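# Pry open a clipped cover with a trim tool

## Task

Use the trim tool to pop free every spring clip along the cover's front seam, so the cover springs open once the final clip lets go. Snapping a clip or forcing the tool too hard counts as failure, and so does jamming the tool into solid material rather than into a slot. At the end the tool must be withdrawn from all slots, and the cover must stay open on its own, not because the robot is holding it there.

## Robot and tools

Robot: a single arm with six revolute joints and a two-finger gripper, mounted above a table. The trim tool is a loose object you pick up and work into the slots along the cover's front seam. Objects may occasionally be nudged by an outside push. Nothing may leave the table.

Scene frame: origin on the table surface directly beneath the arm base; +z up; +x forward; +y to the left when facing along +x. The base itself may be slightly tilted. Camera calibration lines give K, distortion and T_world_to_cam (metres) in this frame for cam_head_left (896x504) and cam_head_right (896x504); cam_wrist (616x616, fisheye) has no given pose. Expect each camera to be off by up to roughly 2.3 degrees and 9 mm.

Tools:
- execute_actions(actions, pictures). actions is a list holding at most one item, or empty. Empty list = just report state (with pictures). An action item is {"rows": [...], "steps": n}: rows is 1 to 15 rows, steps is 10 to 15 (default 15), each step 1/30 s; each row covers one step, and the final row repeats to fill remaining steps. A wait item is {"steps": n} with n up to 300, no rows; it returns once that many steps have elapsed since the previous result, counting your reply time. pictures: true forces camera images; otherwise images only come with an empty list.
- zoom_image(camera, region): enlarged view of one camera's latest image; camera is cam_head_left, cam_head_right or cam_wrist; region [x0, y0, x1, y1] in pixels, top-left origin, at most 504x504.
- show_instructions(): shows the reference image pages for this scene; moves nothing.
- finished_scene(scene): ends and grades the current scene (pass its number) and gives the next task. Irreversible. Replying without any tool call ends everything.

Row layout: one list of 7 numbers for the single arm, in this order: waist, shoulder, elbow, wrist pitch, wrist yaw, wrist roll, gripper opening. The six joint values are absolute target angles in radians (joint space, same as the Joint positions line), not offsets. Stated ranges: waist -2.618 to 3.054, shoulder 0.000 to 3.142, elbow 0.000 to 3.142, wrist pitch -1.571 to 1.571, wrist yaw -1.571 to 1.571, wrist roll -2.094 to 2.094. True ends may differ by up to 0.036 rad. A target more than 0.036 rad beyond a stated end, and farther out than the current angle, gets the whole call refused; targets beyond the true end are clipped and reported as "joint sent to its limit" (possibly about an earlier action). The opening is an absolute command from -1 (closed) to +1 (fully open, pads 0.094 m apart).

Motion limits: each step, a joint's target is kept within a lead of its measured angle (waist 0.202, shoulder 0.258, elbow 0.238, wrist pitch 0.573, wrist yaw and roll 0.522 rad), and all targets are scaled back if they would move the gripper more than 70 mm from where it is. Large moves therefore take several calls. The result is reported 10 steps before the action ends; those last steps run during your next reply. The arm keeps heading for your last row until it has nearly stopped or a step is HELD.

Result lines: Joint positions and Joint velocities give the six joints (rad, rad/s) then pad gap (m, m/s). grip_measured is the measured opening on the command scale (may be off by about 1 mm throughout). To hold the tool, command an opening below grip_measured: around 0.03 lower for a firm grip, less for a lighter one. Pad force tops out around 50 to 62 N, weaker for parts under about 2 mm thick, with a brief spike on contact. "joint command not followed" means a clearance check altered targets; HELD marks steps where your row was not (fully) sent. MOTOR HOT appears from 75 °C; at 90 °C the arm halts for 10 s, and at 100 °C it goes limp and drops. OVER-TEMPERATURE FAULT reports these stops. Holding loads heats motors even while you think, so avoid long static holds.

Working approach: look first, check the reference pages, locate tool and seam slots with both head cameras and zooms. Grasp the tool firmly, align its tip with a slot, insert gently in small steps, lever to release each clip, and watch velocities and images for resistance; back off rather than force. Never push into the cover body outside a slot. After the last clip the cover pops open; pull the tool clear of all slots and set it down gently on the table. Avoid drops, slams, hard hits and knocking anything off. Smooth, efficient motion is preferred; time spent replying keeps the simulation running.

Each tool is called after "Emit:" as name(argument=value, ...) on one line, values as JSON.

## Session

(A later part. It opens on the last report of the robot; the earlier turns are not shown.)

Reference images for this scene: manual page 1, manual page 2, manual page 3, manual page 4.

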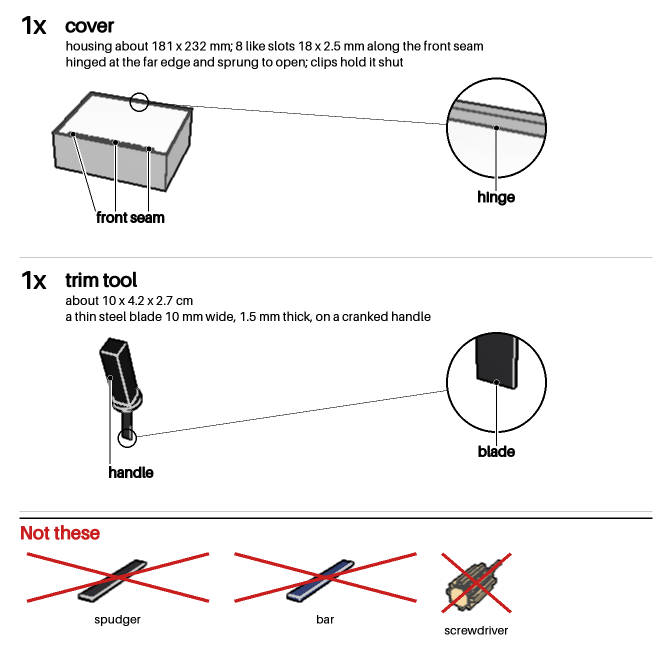

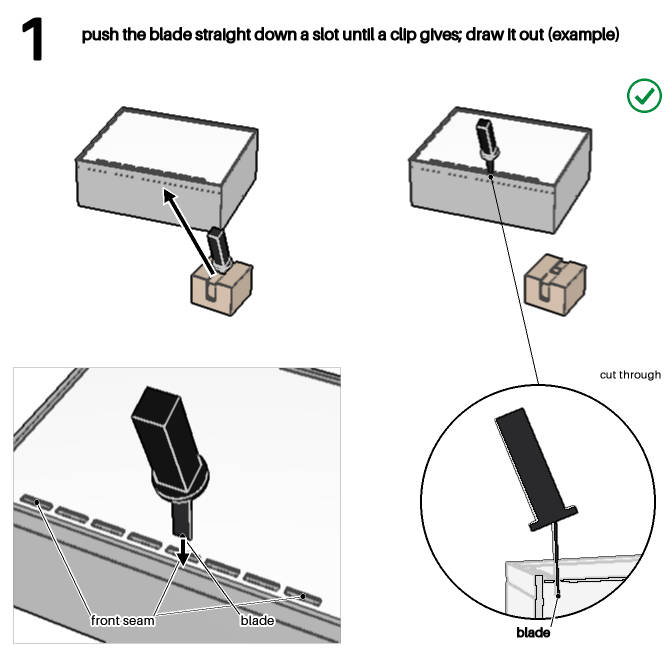

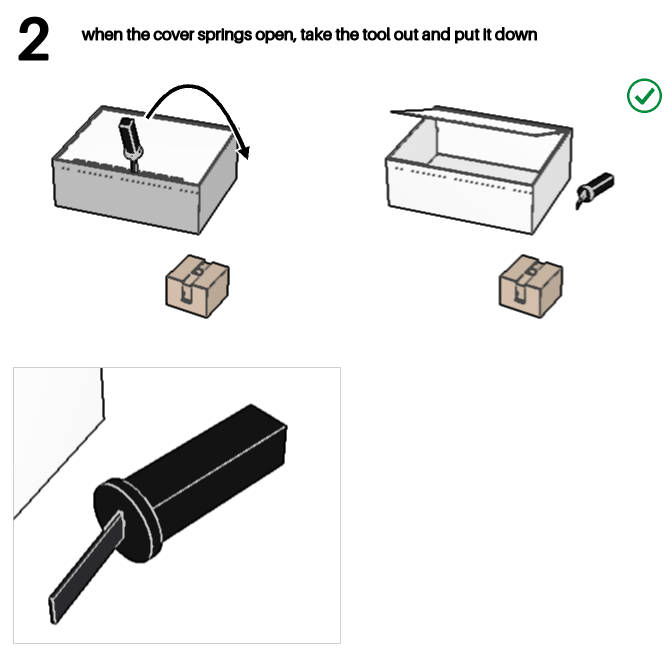

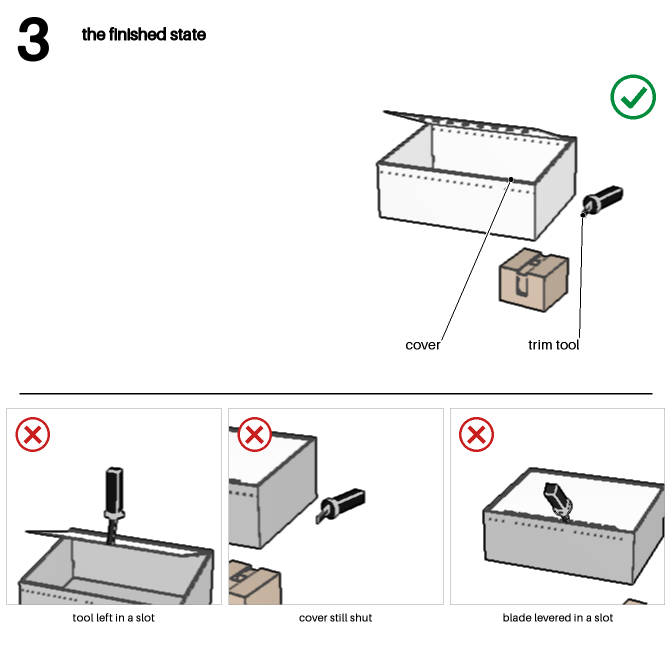

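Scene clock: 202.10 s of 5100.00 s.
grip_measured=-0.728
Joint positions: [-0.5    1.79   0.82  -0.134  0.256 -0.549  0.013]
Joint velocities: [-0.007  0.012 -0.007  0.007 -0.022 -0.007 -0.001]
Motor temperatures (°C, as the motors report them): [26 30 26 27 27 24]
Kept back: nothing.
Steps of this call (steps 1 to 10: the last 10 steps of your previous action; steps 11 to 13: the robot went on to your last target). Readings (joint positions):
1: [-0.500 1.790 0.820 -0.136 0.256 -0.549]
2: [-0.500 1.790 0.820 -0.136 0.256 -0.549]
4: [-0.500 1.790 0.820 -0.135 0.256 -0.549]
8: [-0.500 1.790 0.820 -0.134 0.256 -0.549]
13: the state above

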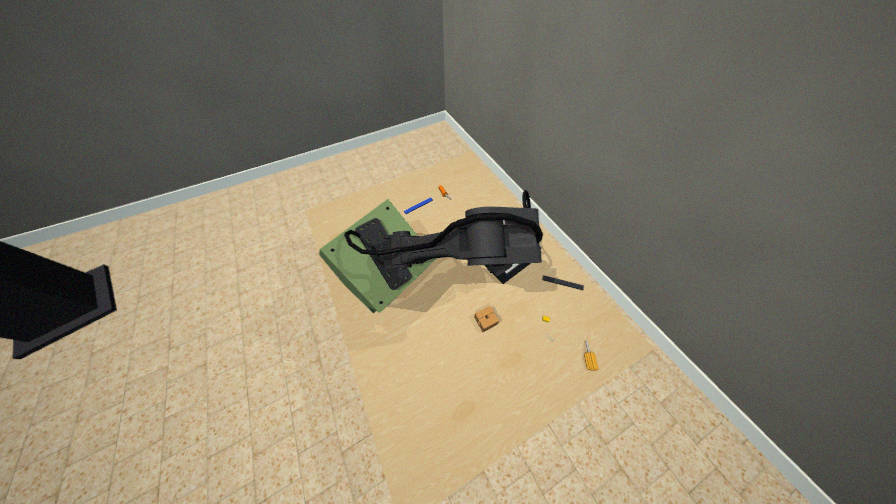

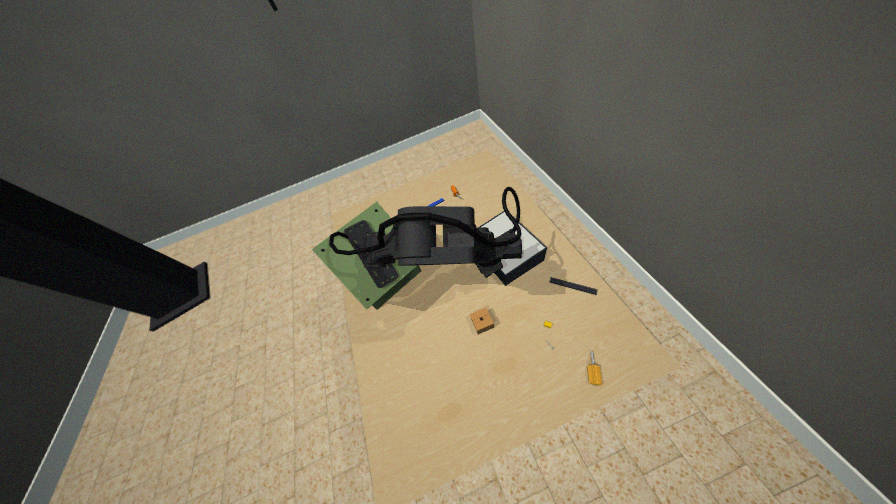

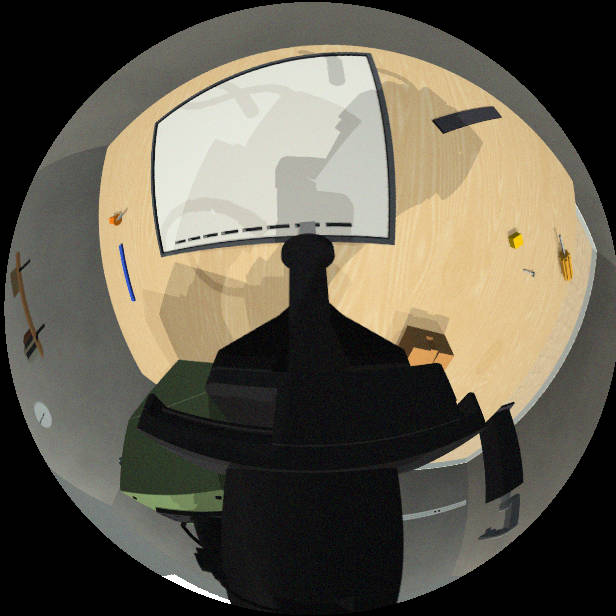

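Emit:
execute_actions(actions=[{"rows":[[-0.514,1.775,0.835,-0.118,0.240,-0.560,-0.77],[-0.517,1.775,0.835,-0.118,0.240,-0.560,-0.77],[-0.517,1.775,0.835,-0.118,0.240,-0.560,-0.77],[-0.513,1.775,0.835,-0.118,0.240,-0.560,-0.77]],"steps":15}])

Emit:
execute_actions(actions=[{"steps":13}], pictures=true)

Emit:
zoom_image(camera="cam_wrist", region=[260, 190, 360, 250])

Scene clock: 202.73 s of 5100.00 s.
grip_measured=-0.728
Joint positions: [-0.511  1.79   0.82  -0.133  0.255 -0.55   0.013]
Joint velocities: [-0.027 -0.017  0.002 -0.007  0.007  0.051  0.   ]
Motor temperatures (°C, as the motors report them): [26 30 26 27 27 24]
Steps of this call (steps 1 to 14: the robot went on to your last target; steps 15 to 19: the first 5 steps of this action). Readings (joint positions):
15: [-0.501 1.790 0.820 -0.133 0.256 -0.549]
16: [-0.503 1.790 0.820 -0.133 0.255 -0.550]
18: [-0.509 1.790 0.820 -0.133 0.255 -0.550]
19: the state above

Scene clock: 203.17 s of 5100.00 s.
grip_measured=-0.728
Joint positions: [-0.511  1.79   0.82  -0.133  0.255 -0.55   0.013]
Joint velocities: [-0.012 -0.002  0.002  0.007 -0.037 -0.051 -0.   ]
Motor temperatures (°C, as the motors report them): [26 30 26 27 27 24]
Kept back: nothing.
Steps of this call (steps 1 to 10: the last 10 steps of your previous action; steps 11 to 13: the robot went on to your last target). Readings (joint positions):
1: [-0.511 1.790 0.820 -0.133 0.255 -0.550]
2: [-0.511 1.790 0.820 -0.133 0.255 -0.550]
4: [-0.511 1.790 0.820 -0.133 0.255 -0.550]
8: [-0.511 1.790 0.820 -0.133 0.255 -0.550]
13: the state above

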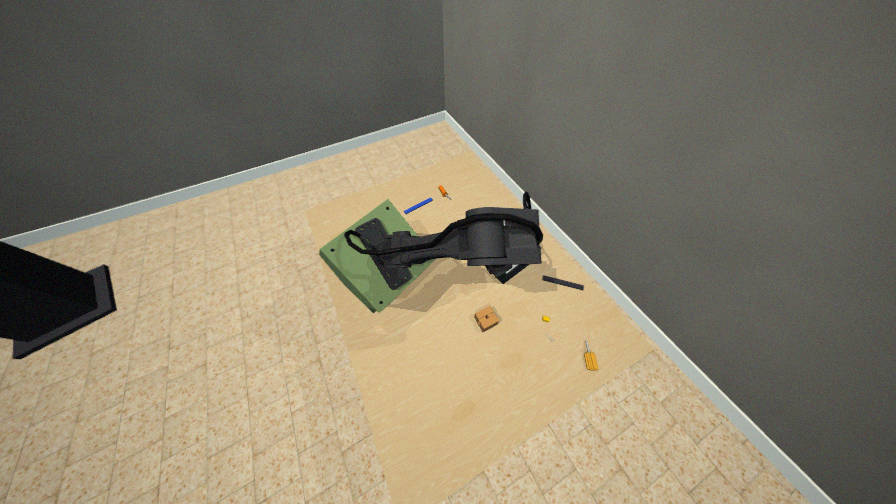

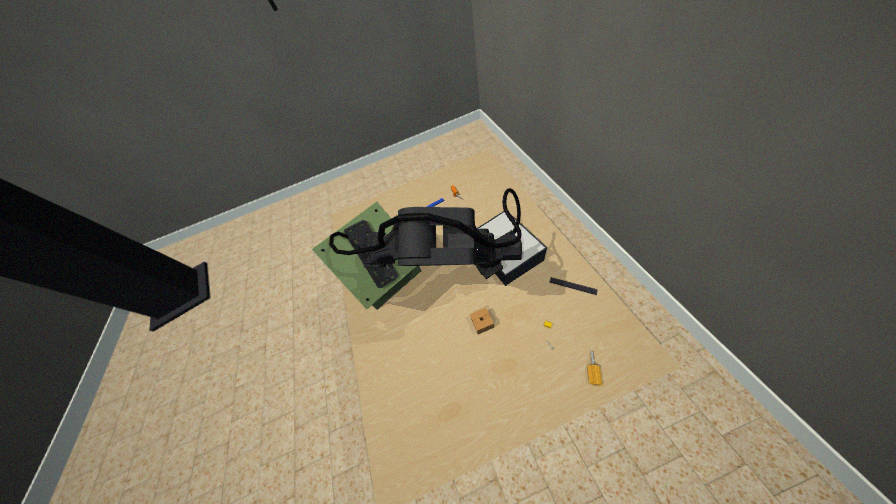

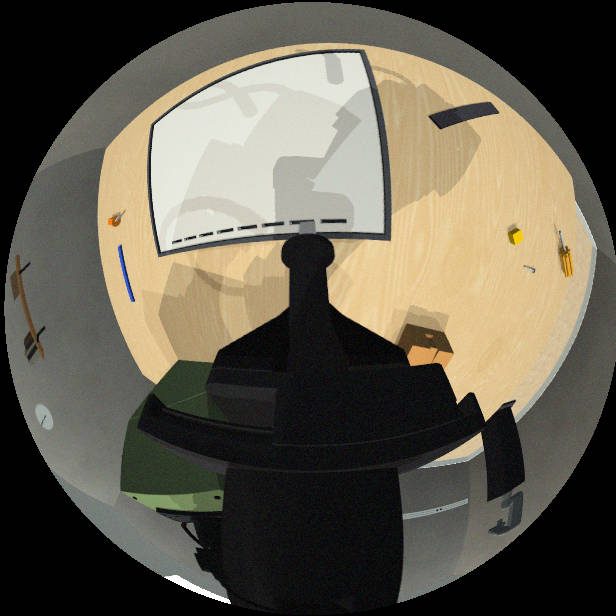

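Region (260, 190, 360, 250) of cam_wrist's 616x616 image, scaled by 5.040, with more detail than that image has; it fills the top 302 rows of this view, and the rest is white.

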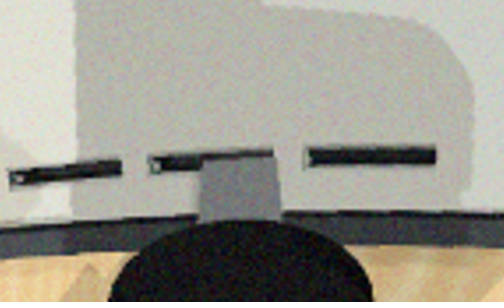

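Emit:
execute_actions(actions=[{"rows":[[-0.500,1.775,0.835,-0.118,0.240,-0.560,-0.77],[-0.494,1.775,0.835,-0.118,0.240,-0.560,-0.77],[-0.490,1.775,0.835,-0.118,0.240,-0.560,-0.77]],"steps":15}])

Emit:
execute_actions(actions=[{"steps":13}], pictures=true)

Emit:
zoom_image(camera="cam_wrist", region=[260, 190, 360, 250])

Scene clock: 203.90 s of 5100.00 s.
grip_measured=-0.728
Joint positions: [-0.511  1.79   0.82  -0.133  0.255 -0.55   0.013]
Joint velocities: [-0.012  0.002 -0.002 -0.022 -0.051  0.007 -0.001]
Motor temperatures (°C, as the motors report them): [26 30 26 27 27 24]
Steps of this call (steps 1 to 15: the robot went on to your last target; steps 16 to 17: nothing new was sent; steps 18 to 22: the first 5 steps of this action). Readings (joint positions):
18: [-0.511 1.790 0.820 -0.133 0.255 -0.550]
19: [-0.511 1.790 0.820 -0.133 0.255 -0.550]
21: [-0.511 1.790 0.820 -0.133 0.255 -0.550]
22: the state above

Scene clock: 204.33 s of 5100.00 s.
grip_measured=-0.728
Joint positions: [-0.511  1.79   0.82  -0.133  0.255 -0.55   0.013]
Joint velocities: [ 0.002  0.002 -0.002  0.037 -0.007  0.007 -0.001]
Motor temperatures (°C, as the motors report them): [26 30 26 27 27 24]
Kept back: nothing.
Steps of this call (steps 1 to 10: the last 10 steps of your previous action; steps 11 to 13: the robot went on to your last target). Readings (joint positions):
1: [-0.511 1.790 0.820 -0.133 0.255 -0.550]
2: [-0.511 1.790 0.820 -0.133 0.255 -0.550]
4: [-0.511 1.790 0.820 -0.133 0.255 -0.550]
8: [-0.511 1.790 0.820 -0.133 0.255 -0.550]
13: the state above

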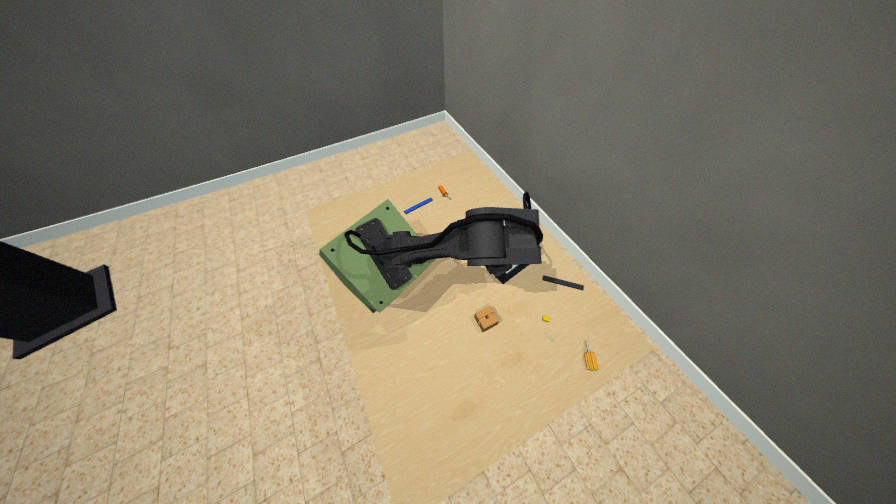

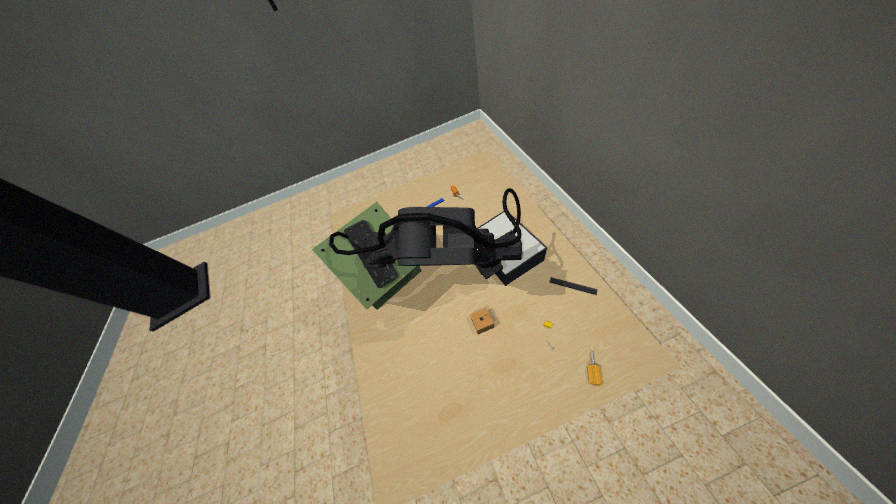

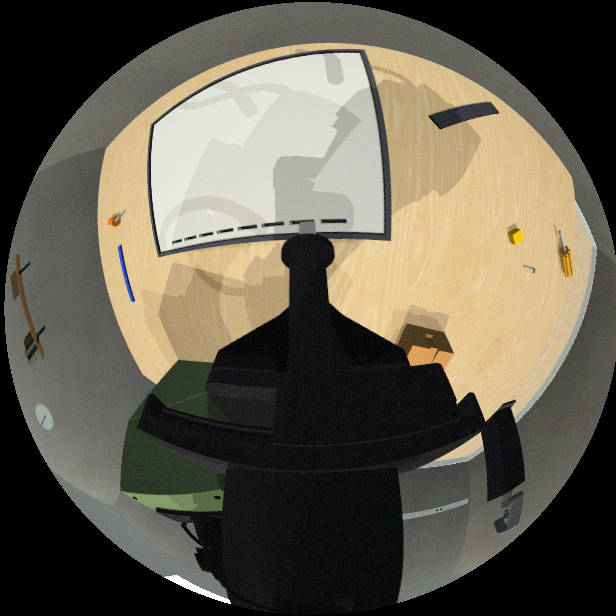

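Region (260, 190, 360, 250) of cam_wrist's 616x616 image, scaled by 5.040, with more detail than that image has; it fills the top 302 rows of this view, and the rest is white.

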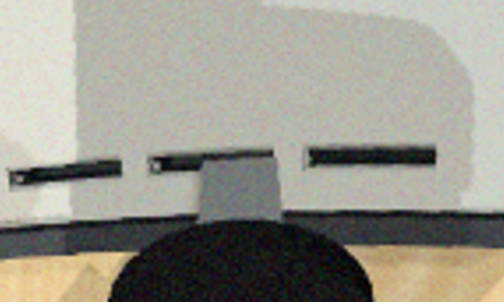

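Emit:
execute_actions(actions=[{"rows":[[-0.486,1.775,0.835,-0.118,0.240,-0.560,-0.77],[-0.486,1.775,0.835,-0.118,0.240,-0.560,-0.77],[-0.488,1.775,0.835,-0.118,0.240,-0.560,-0.77],[-0.490,1.775,0.835,-0.118,0.240,-0.560,-0.77]],"steps":14}])

Emit:
execute_actions(actions=[{"steps":13}], pictures=true)

Emit:
zoom_image(camera="cam_wrist", region=[260, 190, 360, 250])

Scene clock: 205.03 s of 5100.00 s.
grip_measured=-0.728
Joint positions: [-0.506  1.79   0.82  -0.133  0.255 -0.55   0.013]
Joint velocities: [ 0.017  0.002  0.007 -0.007 -0.007 -0.007 -0.   ]
Motor temperatures (°C, as the motors report them): [26 30 26 27 27 24]
Steps of this call (steps 1 to 15: the robot went on to your last target; steps 16 to 17: nothing new was sent; steps 18 to 21: the first 4 steps of this action). Readings (joint positions):
18: [-0.511 1.790 0.820 -0.133 0.255 -0.550]
19: [-0.509 1.790 0.820 -0.133 0.255 -0.550]
21: the state above

Scene clock: 205.47 s of 5100.00 s.
grip_measured=-0.728
Joint positions: [-0.506  1.79   0.82  -0.133  0.255 -0.55   0.013]
Joint velocities: [-0.017  0.002  0.002 -0.022  0.051 -0.051  0.001]
Motor temperatures (°C, as the motors report them): [26 30 26 27 27 24]
Kept back: nothing.
Steps of this call (steps 1 to 10: the last 10 steps of your previous action; steps 11 to 13: the robot went on to your last target). Readings (joint positions):
1: [-0.506 1.790 0.820 -0.133 0.255 -0.550]
2: [-0.506 1.790 0.820 -0.133 0.255 -0.550]
4: [-0.506 1.790 0.820 -0.133 0.255 -0.550]
8: [-0.506 1.790 0.820 -0.133 0.255 -0.550]
13: the state above

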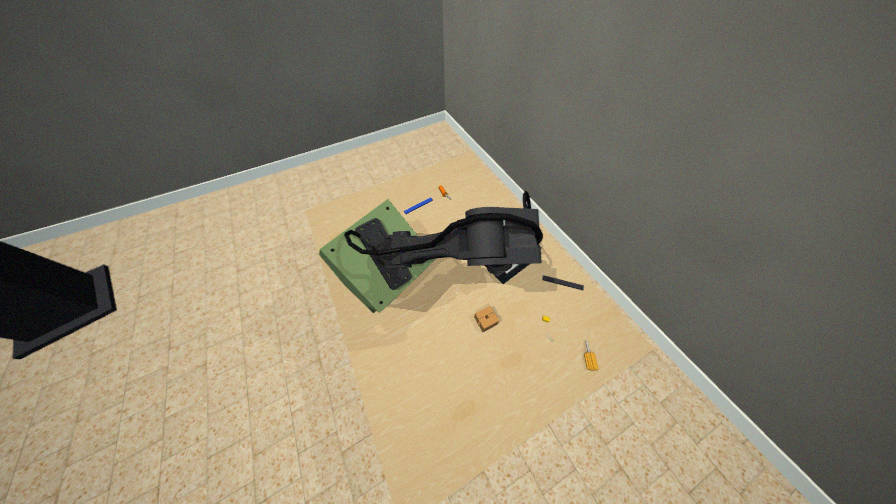

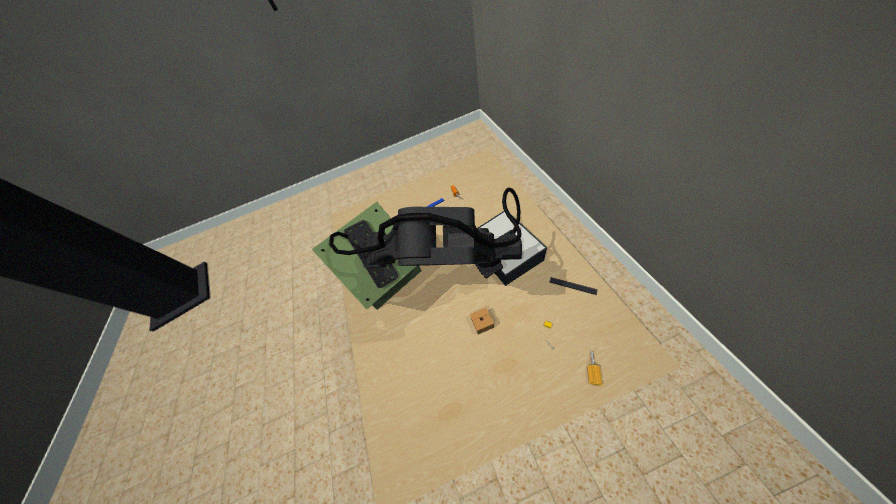

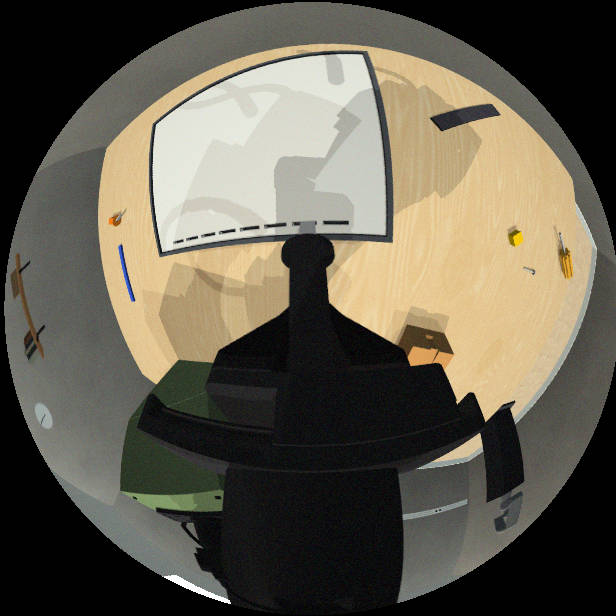

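Region (260, 190, 360, 250) of cam_wrist's 616x616 image, scaled by 5.040, with more detail than that image has; it fills the top 302 rows of this view, and the rest is white.

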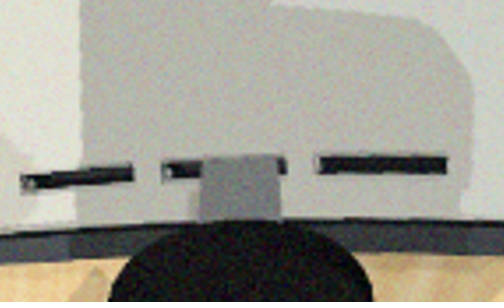

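Emit:
execute_actions(actions=[{"rows":[[-0.495,1.821,0.835,-0.114,0.240,-0.560,-0.77],[-0.495,1.821,0.835,-0.112,0.240,-0.560,-0.77],[-0.495,1.818,0.835,-0.110,0.240,-0.560,-0.77],[-0.495,1.816,0.835,-0.108,0.240,-0.560,-0.77],[-0.495,1.816,0.835,-0.106,0.240,-0.560,-0.77]],"steps":15}])

Emit:
execute_actions(actions=[{"steps":12}], pictures=true)

Emit:
zoom_image(camera="cam_wrist", region=[260, 190, 360, 250])

Scene clock: 206.07 s of 5100.00 s.
grip_measured=-0.728
Joint positions: [-0.506  1.801  0.82  -0.129  0.255 -0.55   0.013]
Joint velocities: [-0.017  0.032 -0.002 -0.022 -0.066 -0.037  0.   ]
Motor temperatures (°C, as the motors report them): [26 30 26 27 27 24]
Steps of this call (steps 1 to 13: the robot went on to your last target; steps 14 to 18: the first 5 steps of this action). Readings (joint positions):
14: [-0.506 1.791 0.820 -0.133 0.255 -0.550]
15: [-0.506 1.794 0.820 -0.130 0.255 -0.550]
17: [-0.506 1.800 0.820 -0.129 0.255 -0.550]
18: the state above

Scene clock: 206.47 s of 5100.00 s.
grip_measured=-0.728
Joint positions: [-0.506  1.802  0.82  -0.123  0.255 -0.55   0.013]
Joint velocities: [ 0.002  0.002 -0.002 -0.066  0.007 -0.037  0.   ]
Motor temperatures (°C, as the motors report them): [26 30 26 27 27 24]
Kept back: nothing.
Steps of this call (steps 1 to 10: the last 10 steps of your previous action; steps 11 to 12: the robot went on to your last target). Readings (joint positions):
1: [-0.506 1.802 0.820 -0.128 0.255 -0.550]
2: [-0.506 1.802 0.820 -0.128 0.255 -0.550]
4: [-0.506 1.802 0.820 -0.125 0.255 -0.550]
8: [-0.506 1.802 0.820 -0.123 0.255 -0.550]
12: the state above

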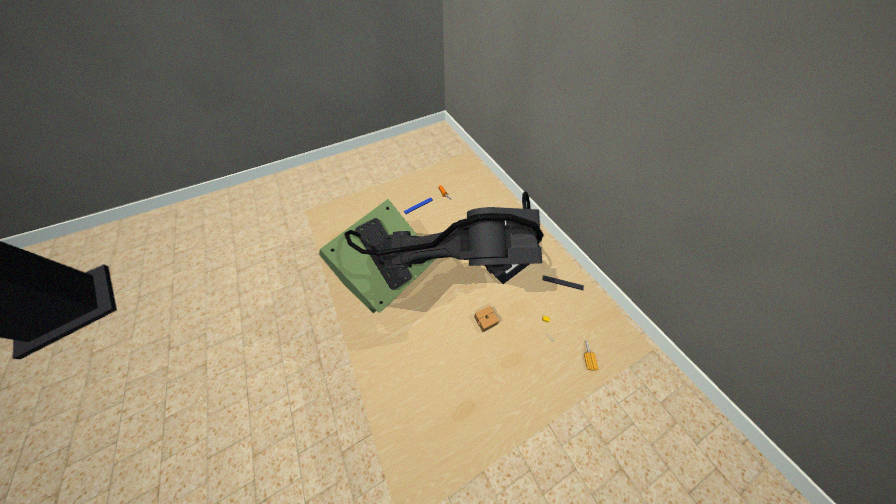

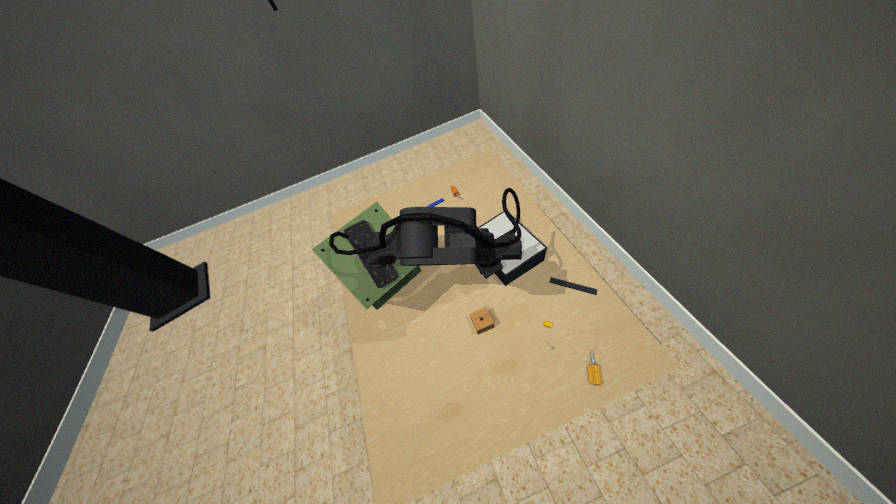

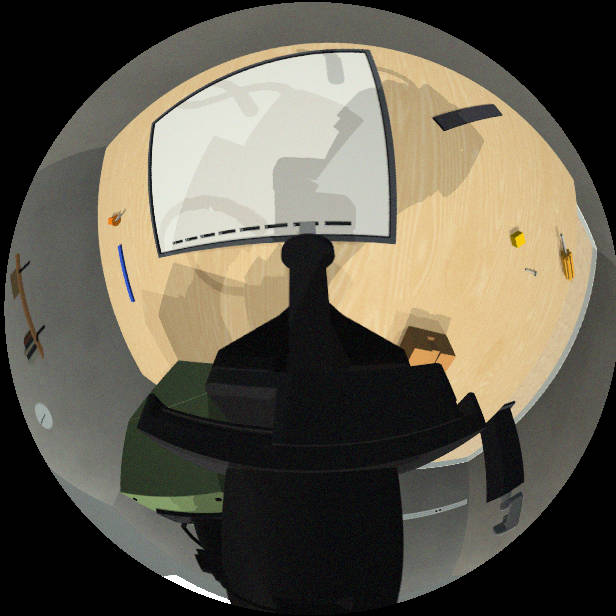

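Region (260, 190, 360, 250) of cam_wrist's 616x616 image, scaled by 5.040, with more detail than that image has; it fills the top 302 rows of this view, and the rest is white.

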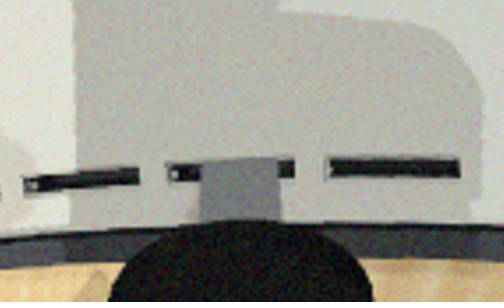

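Emit:
execute_actions(actions=[{"rows":[[-0.495,1.833,0.835,-0.108,0.240,-0.560,-0.77],[-0.495,1.826,0.835,-0.108,0.240,-0.560,-0.77],[-0.495,1.819,0.835,-0.108,0.240,-0.560,-0.77]],"steps":13}])

Emit:
execute_actions(actions=[{"steps":12}], pictures=true)

Emit:
zoom_image(camera="cam_wrist", region=[260, 190, 360, 250])

Scene clock: 207.23 s of 5100.00 s.
grip_measured=-0.728
Joint positions: [-0.506  1.806  0.82  -0.121  0.255 -0.55   0.013]
Joint velocities: [-0.002  0.046 -0.002 -0.037 -0.007 -0.007 -0.002]
Motor temperatures (°C, as the motors report them): [26 30 26 27 27 24]
Steps of this call (steps 1 to 15: the robot went on to your last target; steps 16 to 20: nothing new was sent; steps 21 to 23: the first 3 steps of this action). Readings (joint positions):
21: [-0.506 1.803 0.820 -0.122 0.255 -0.550]
22: [-0.506 1.805 0.820 -0.121 0.255 -0.550]
23: the state above

Scene clock: 207.63 s of 5100.00 s.
grip_measured=-0.728
Joint positions: [-0.506  1.807  0.82  -0.121  0.255 -0.55   0.013]
Joint velocities: [ 0.002 -0.027 -0.022 -0.037 -0.037  0.081  0.001]
Motor temperatures (°C, as the motors report them): [26 30 26 27 27 24]
Kept back: nothing.
Steps of this call (steps 1 to 10: the last 10 steps of your previous action; steps 11 to 12: the robot went on to your last target). Readings (joint positions):
1: [-0.506 1.807 0.820 -0.121 0.255 -0.550]
2: [-0.506 1.807 0.820 -0.121 0.255 -0.550]
4: [-0.506 1.807 0.820 -0.121 0.255 -0.550]
8: [-0.506 1.807 0.820 -0.121 0.255 -0.550]
12: the state above

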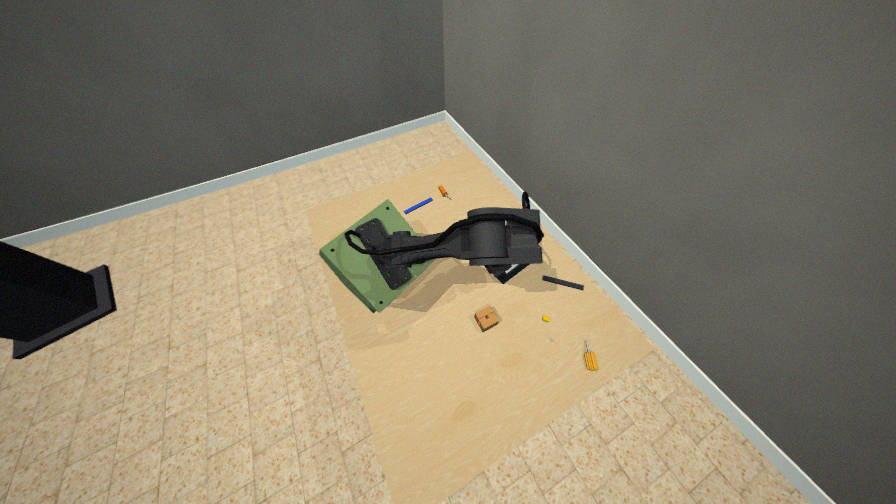

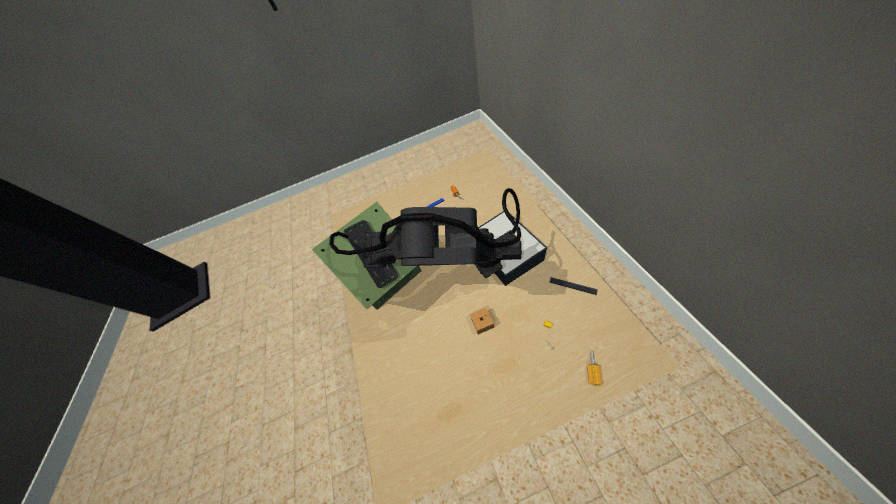

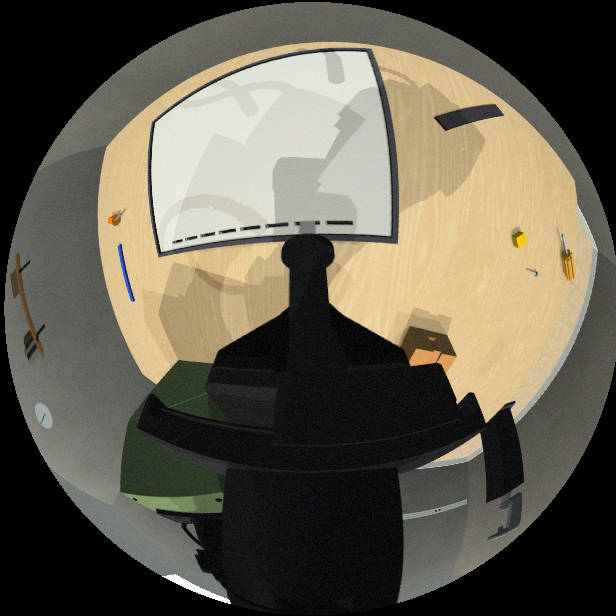

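Region (260, 190, 360, 250) of cam_wrist's 616x616 image, scaled by 5.040, with more detail than that image has; it fills the top 302 rows of this view, and the rest is white.

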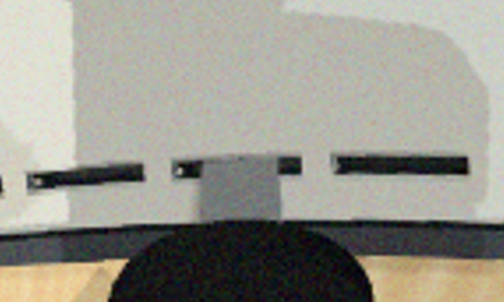

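Emit:
execute_actions(actions=[{"rows":[[-0.500,1.838,0.835,-0.106,0.240,-0.560,-0.77],[-0.502,1.838,0.835,-0.105,0.240,-0.560,-0.77],[-0.504,1.836,0.835,-0.103,0.240,-0.560,-0.77],[-0.506,1.836,0.835,-0.101,0.240,-0.560,-0.77],[-0.508,1.837,0.835,-0.099,0.240,-0.560,-0.77],[-0.510,1.838,0.835,-0.097,0.240,-0.560,-0.77],[-0.511,1.839,0.835,-0.095,0.240,-0.560,-0.77],[-0.512,1.841,0.835,-0.093,0.240,-0.560,-0.77],[-0.513,1.843,0.835,-0.091,0.240,-0.560,-0.77],[-0.514,1.845,0.835,-0.089,0.240,-0.560,-0.77]],"steps":15}])

Emit:
execute_actions(actions=[{"steps":12}], pictures=true)

Emit:
zoom_image(camera="cam_wrist", region=[260, 190, 360, 250])

Scene clock: 208.43 s of 5100.00 s.
grip_measured=-0.728
Joint positions: [-0.506  1.819  0.82  -0.116  0.254 -0.55   0.013]
Joint velocities: [-0.007  0.032 -0.012  0.007 -0.022 -0.037 -0.   ]
Motor temperatures (°C, as the motors report them): [26 30 26 27 27 24]
Steps of this call (steps 1 to 15: the robot went on to your last target; steps 16 to 19: nothing new was sent; steps 20 to 24: the first 5 steps of this action). Readings (joint positions):
20: [-0.506 1.809 0.820 -0.121 0.255 -0.550]
21: [-0.506 1.811 0.820 -0.119 0.255 -0.550]
23: [-0.506 1.817 0.820 -0.118 0.255 -0.550]
24: the state above

Scene clock: 208.83 s of 5100.00 s.
grip_measured=-0.728
Joint positions: [-0.506  1.828  0.82  -0.104  0.254 -0.55   0.013]
Joint velocities: [-0.007 -0.007 -0.007  0.037  0.022 -0.037 -0.001]
Motor temperatures (°C, as the motors report them): [26 30 26 27 27 24]
Kept back: nothing.
Steps of this call (steps 1 to 10: the last 10 steps of your previous action; steps 11 to 12: the robot went on to your last target). Readings (joint positions):
1: [-0.506 1.820 0.820 -0.114 0.254 -0.550]
2: [-0.506 1.820 0.820 -0.113 0.254 -0.550]
4: [-0.506 1.822 0.820 -0.110 0.254 -0.550]
8: [-0.506 1.827 0.820 -0.105 0.254 -0.550]
12: the state above

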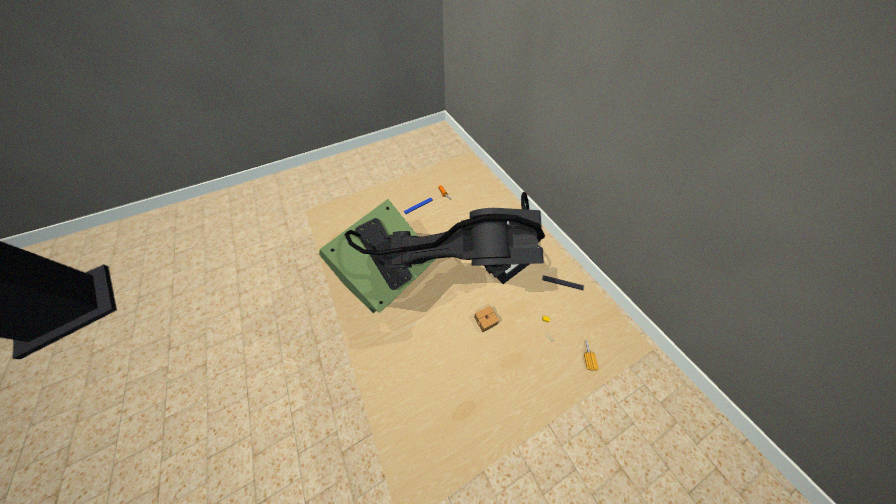

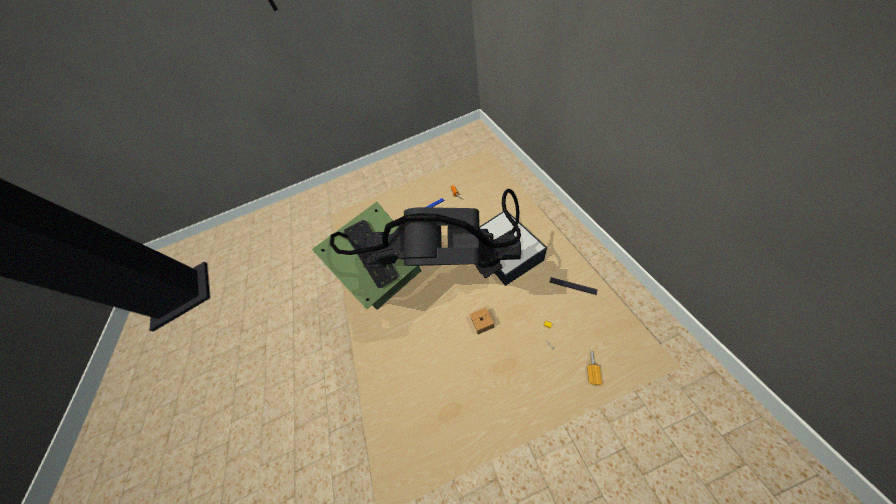

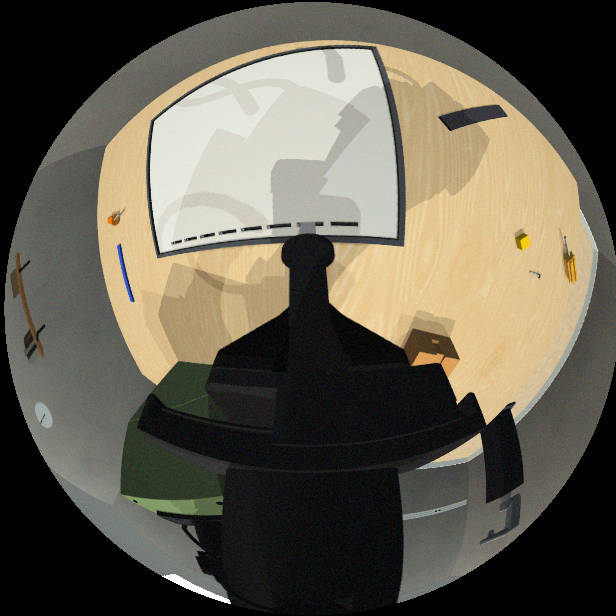

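Region (260, 190, 360, 250) of cam_wrist's 616x616 image, scaled by 5.040, with more detail than that image has; it fills the top 302 rows of this view, and the rest is white.

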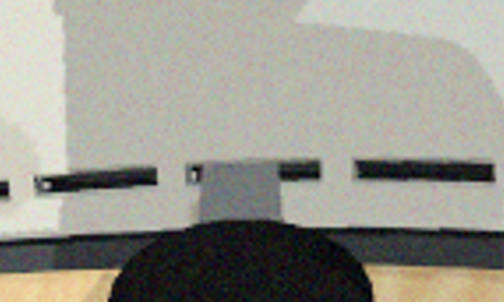

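Emit:
execute_actions(actions=[{"rows":[[-0.520,1.850,0.835,-0.088,0.240,-0.560,-0.77],[-0.522,1.858,0.835,-0.087,0.240,-0.560,-0.77],[-0.522,1.858,0.835,-0.085,0.240,-0.560,-0.77],[-0.522,1.856,0.835,-0.083,0.240,-0.560,-0.77],[-0.522,1.857,0.835,-0.081,0.240,-0.560,-0.77],[-0.523,1.859,0.835,-0.079,0.240,-0.560,-0.77],[-0.524,1.861,0.835,-0.077,0.240,-0.560,-0.77],[-0.525,1.863,0.835,-0.075,0.240,-0.560,-0.77],[-0.526,1.865,0.835,-0.073,0.240,-0.560,-0.77],[-0.526,1.867,0.835,-0.071,0.240,-0.560,-0.77],[-0.526,1.869,0.835,-0.069,0.240,-0.560,-0.77],[-0.526,1.871,0.835,-0.067,0.240,-0.560,-0.77]],"steps":15}])

Emit:
execute_actions(actions=[{"steps":12}], pictures=true)

Emit:
zoom_image(camera="cam_wrist", region=[260, 190, 360, 250])

Scene clock: 209.70 s of 5100.00 s.
grip_measured=-0.728
Joint positions: [-0.514  1.836  0.82  -0.093  0.249 -0.55   0.013]
Joint velocities: [-0.027  0.046  0.002  0.007 -0.066 -0.051 -0.   ]
Motor temperatures (°C, as the motors report them): [26 30 26 27 27 24]
Steps of this call (steps 1 to 21: the robot went on to your last target; steps 22 to 26: the first 5 steps of this action). Readings (joint positions):
22: [-0.507 1.828 0.820 -0.104 0.254 -0.550]
23: [-0.509 1.829 0.820 -0.102 0.253 -0.550]
25: [-0.513 1.834 0.820 -0.096 0.251 -0.550]
26: the state above

Scene clock: 210.10 s of 5100.00 s.
grip_measured=-0.728
Joint positions: [-0.517  1.851  0.82  -0.07   0.247 -0.55   0.013]
Joint velocities: [-0.002 -0.002  0.012 -0.037 -0.007 -0.022 -0.   ]
Motor temperatures (°C, as the motors report them): [26 30 26 27 27 24]
Kept back: nothing.
Steps of this call (steps 1 to 10: the last 10 steps of your previous action; steps 11 to 12: the robot went on to your last target). Readings (joint positions):
1: [-0.514 1.837 0.820 -0.090 0.249 -0.550]
2: [-0.514 1.838 0.820 -0.088 0.248 -0.550]
4: [-0.516 1.841 0.820 -0.084 0.248 -0.550]
8: [-0.517 1.849 0.820 -0.074 0.247 -0.550]
12: the state above

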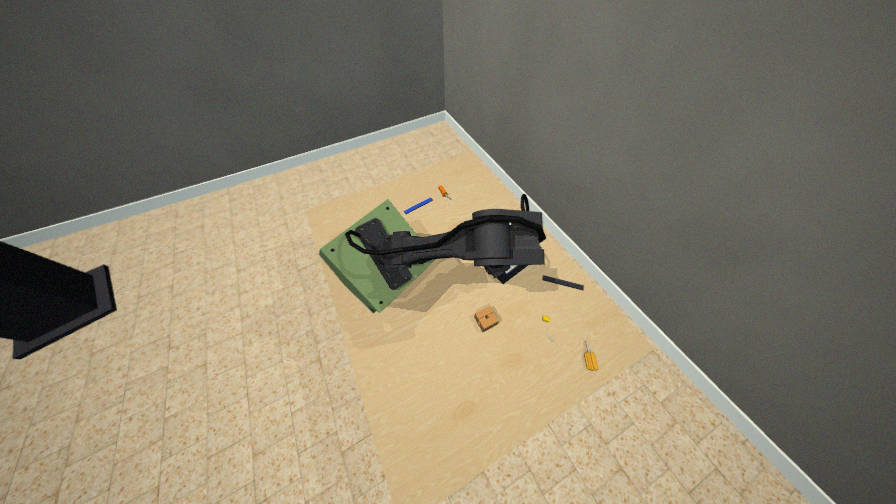

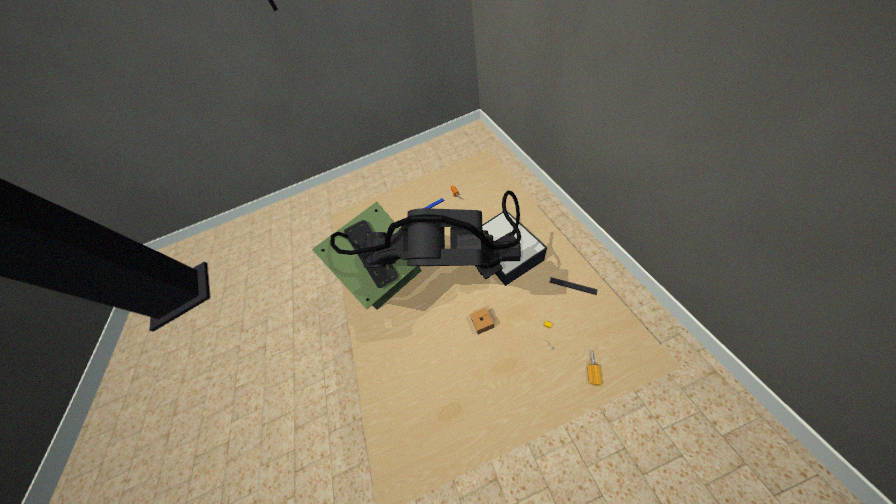

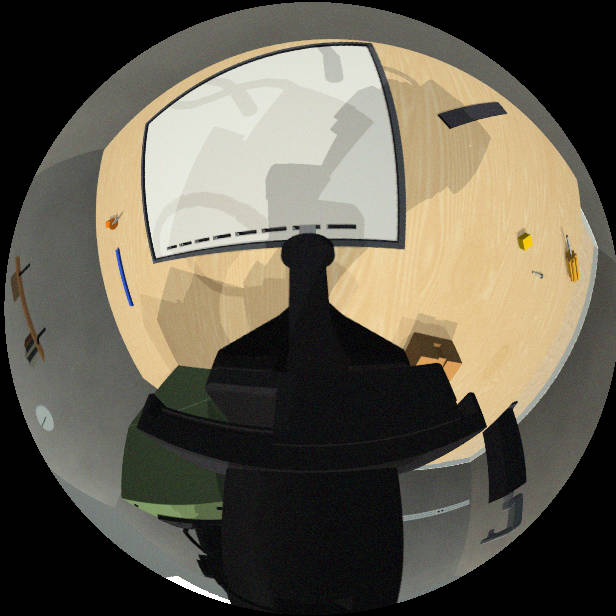

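Region (260, 190, 360, 250) of cam_wrist's 616x616 image, scaled by 5.040, with more detail than that image has; it fills the top 302 rows of this view, and the rest is white.

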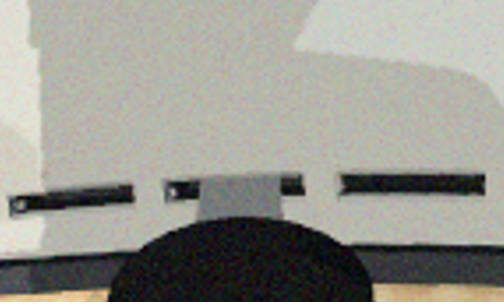

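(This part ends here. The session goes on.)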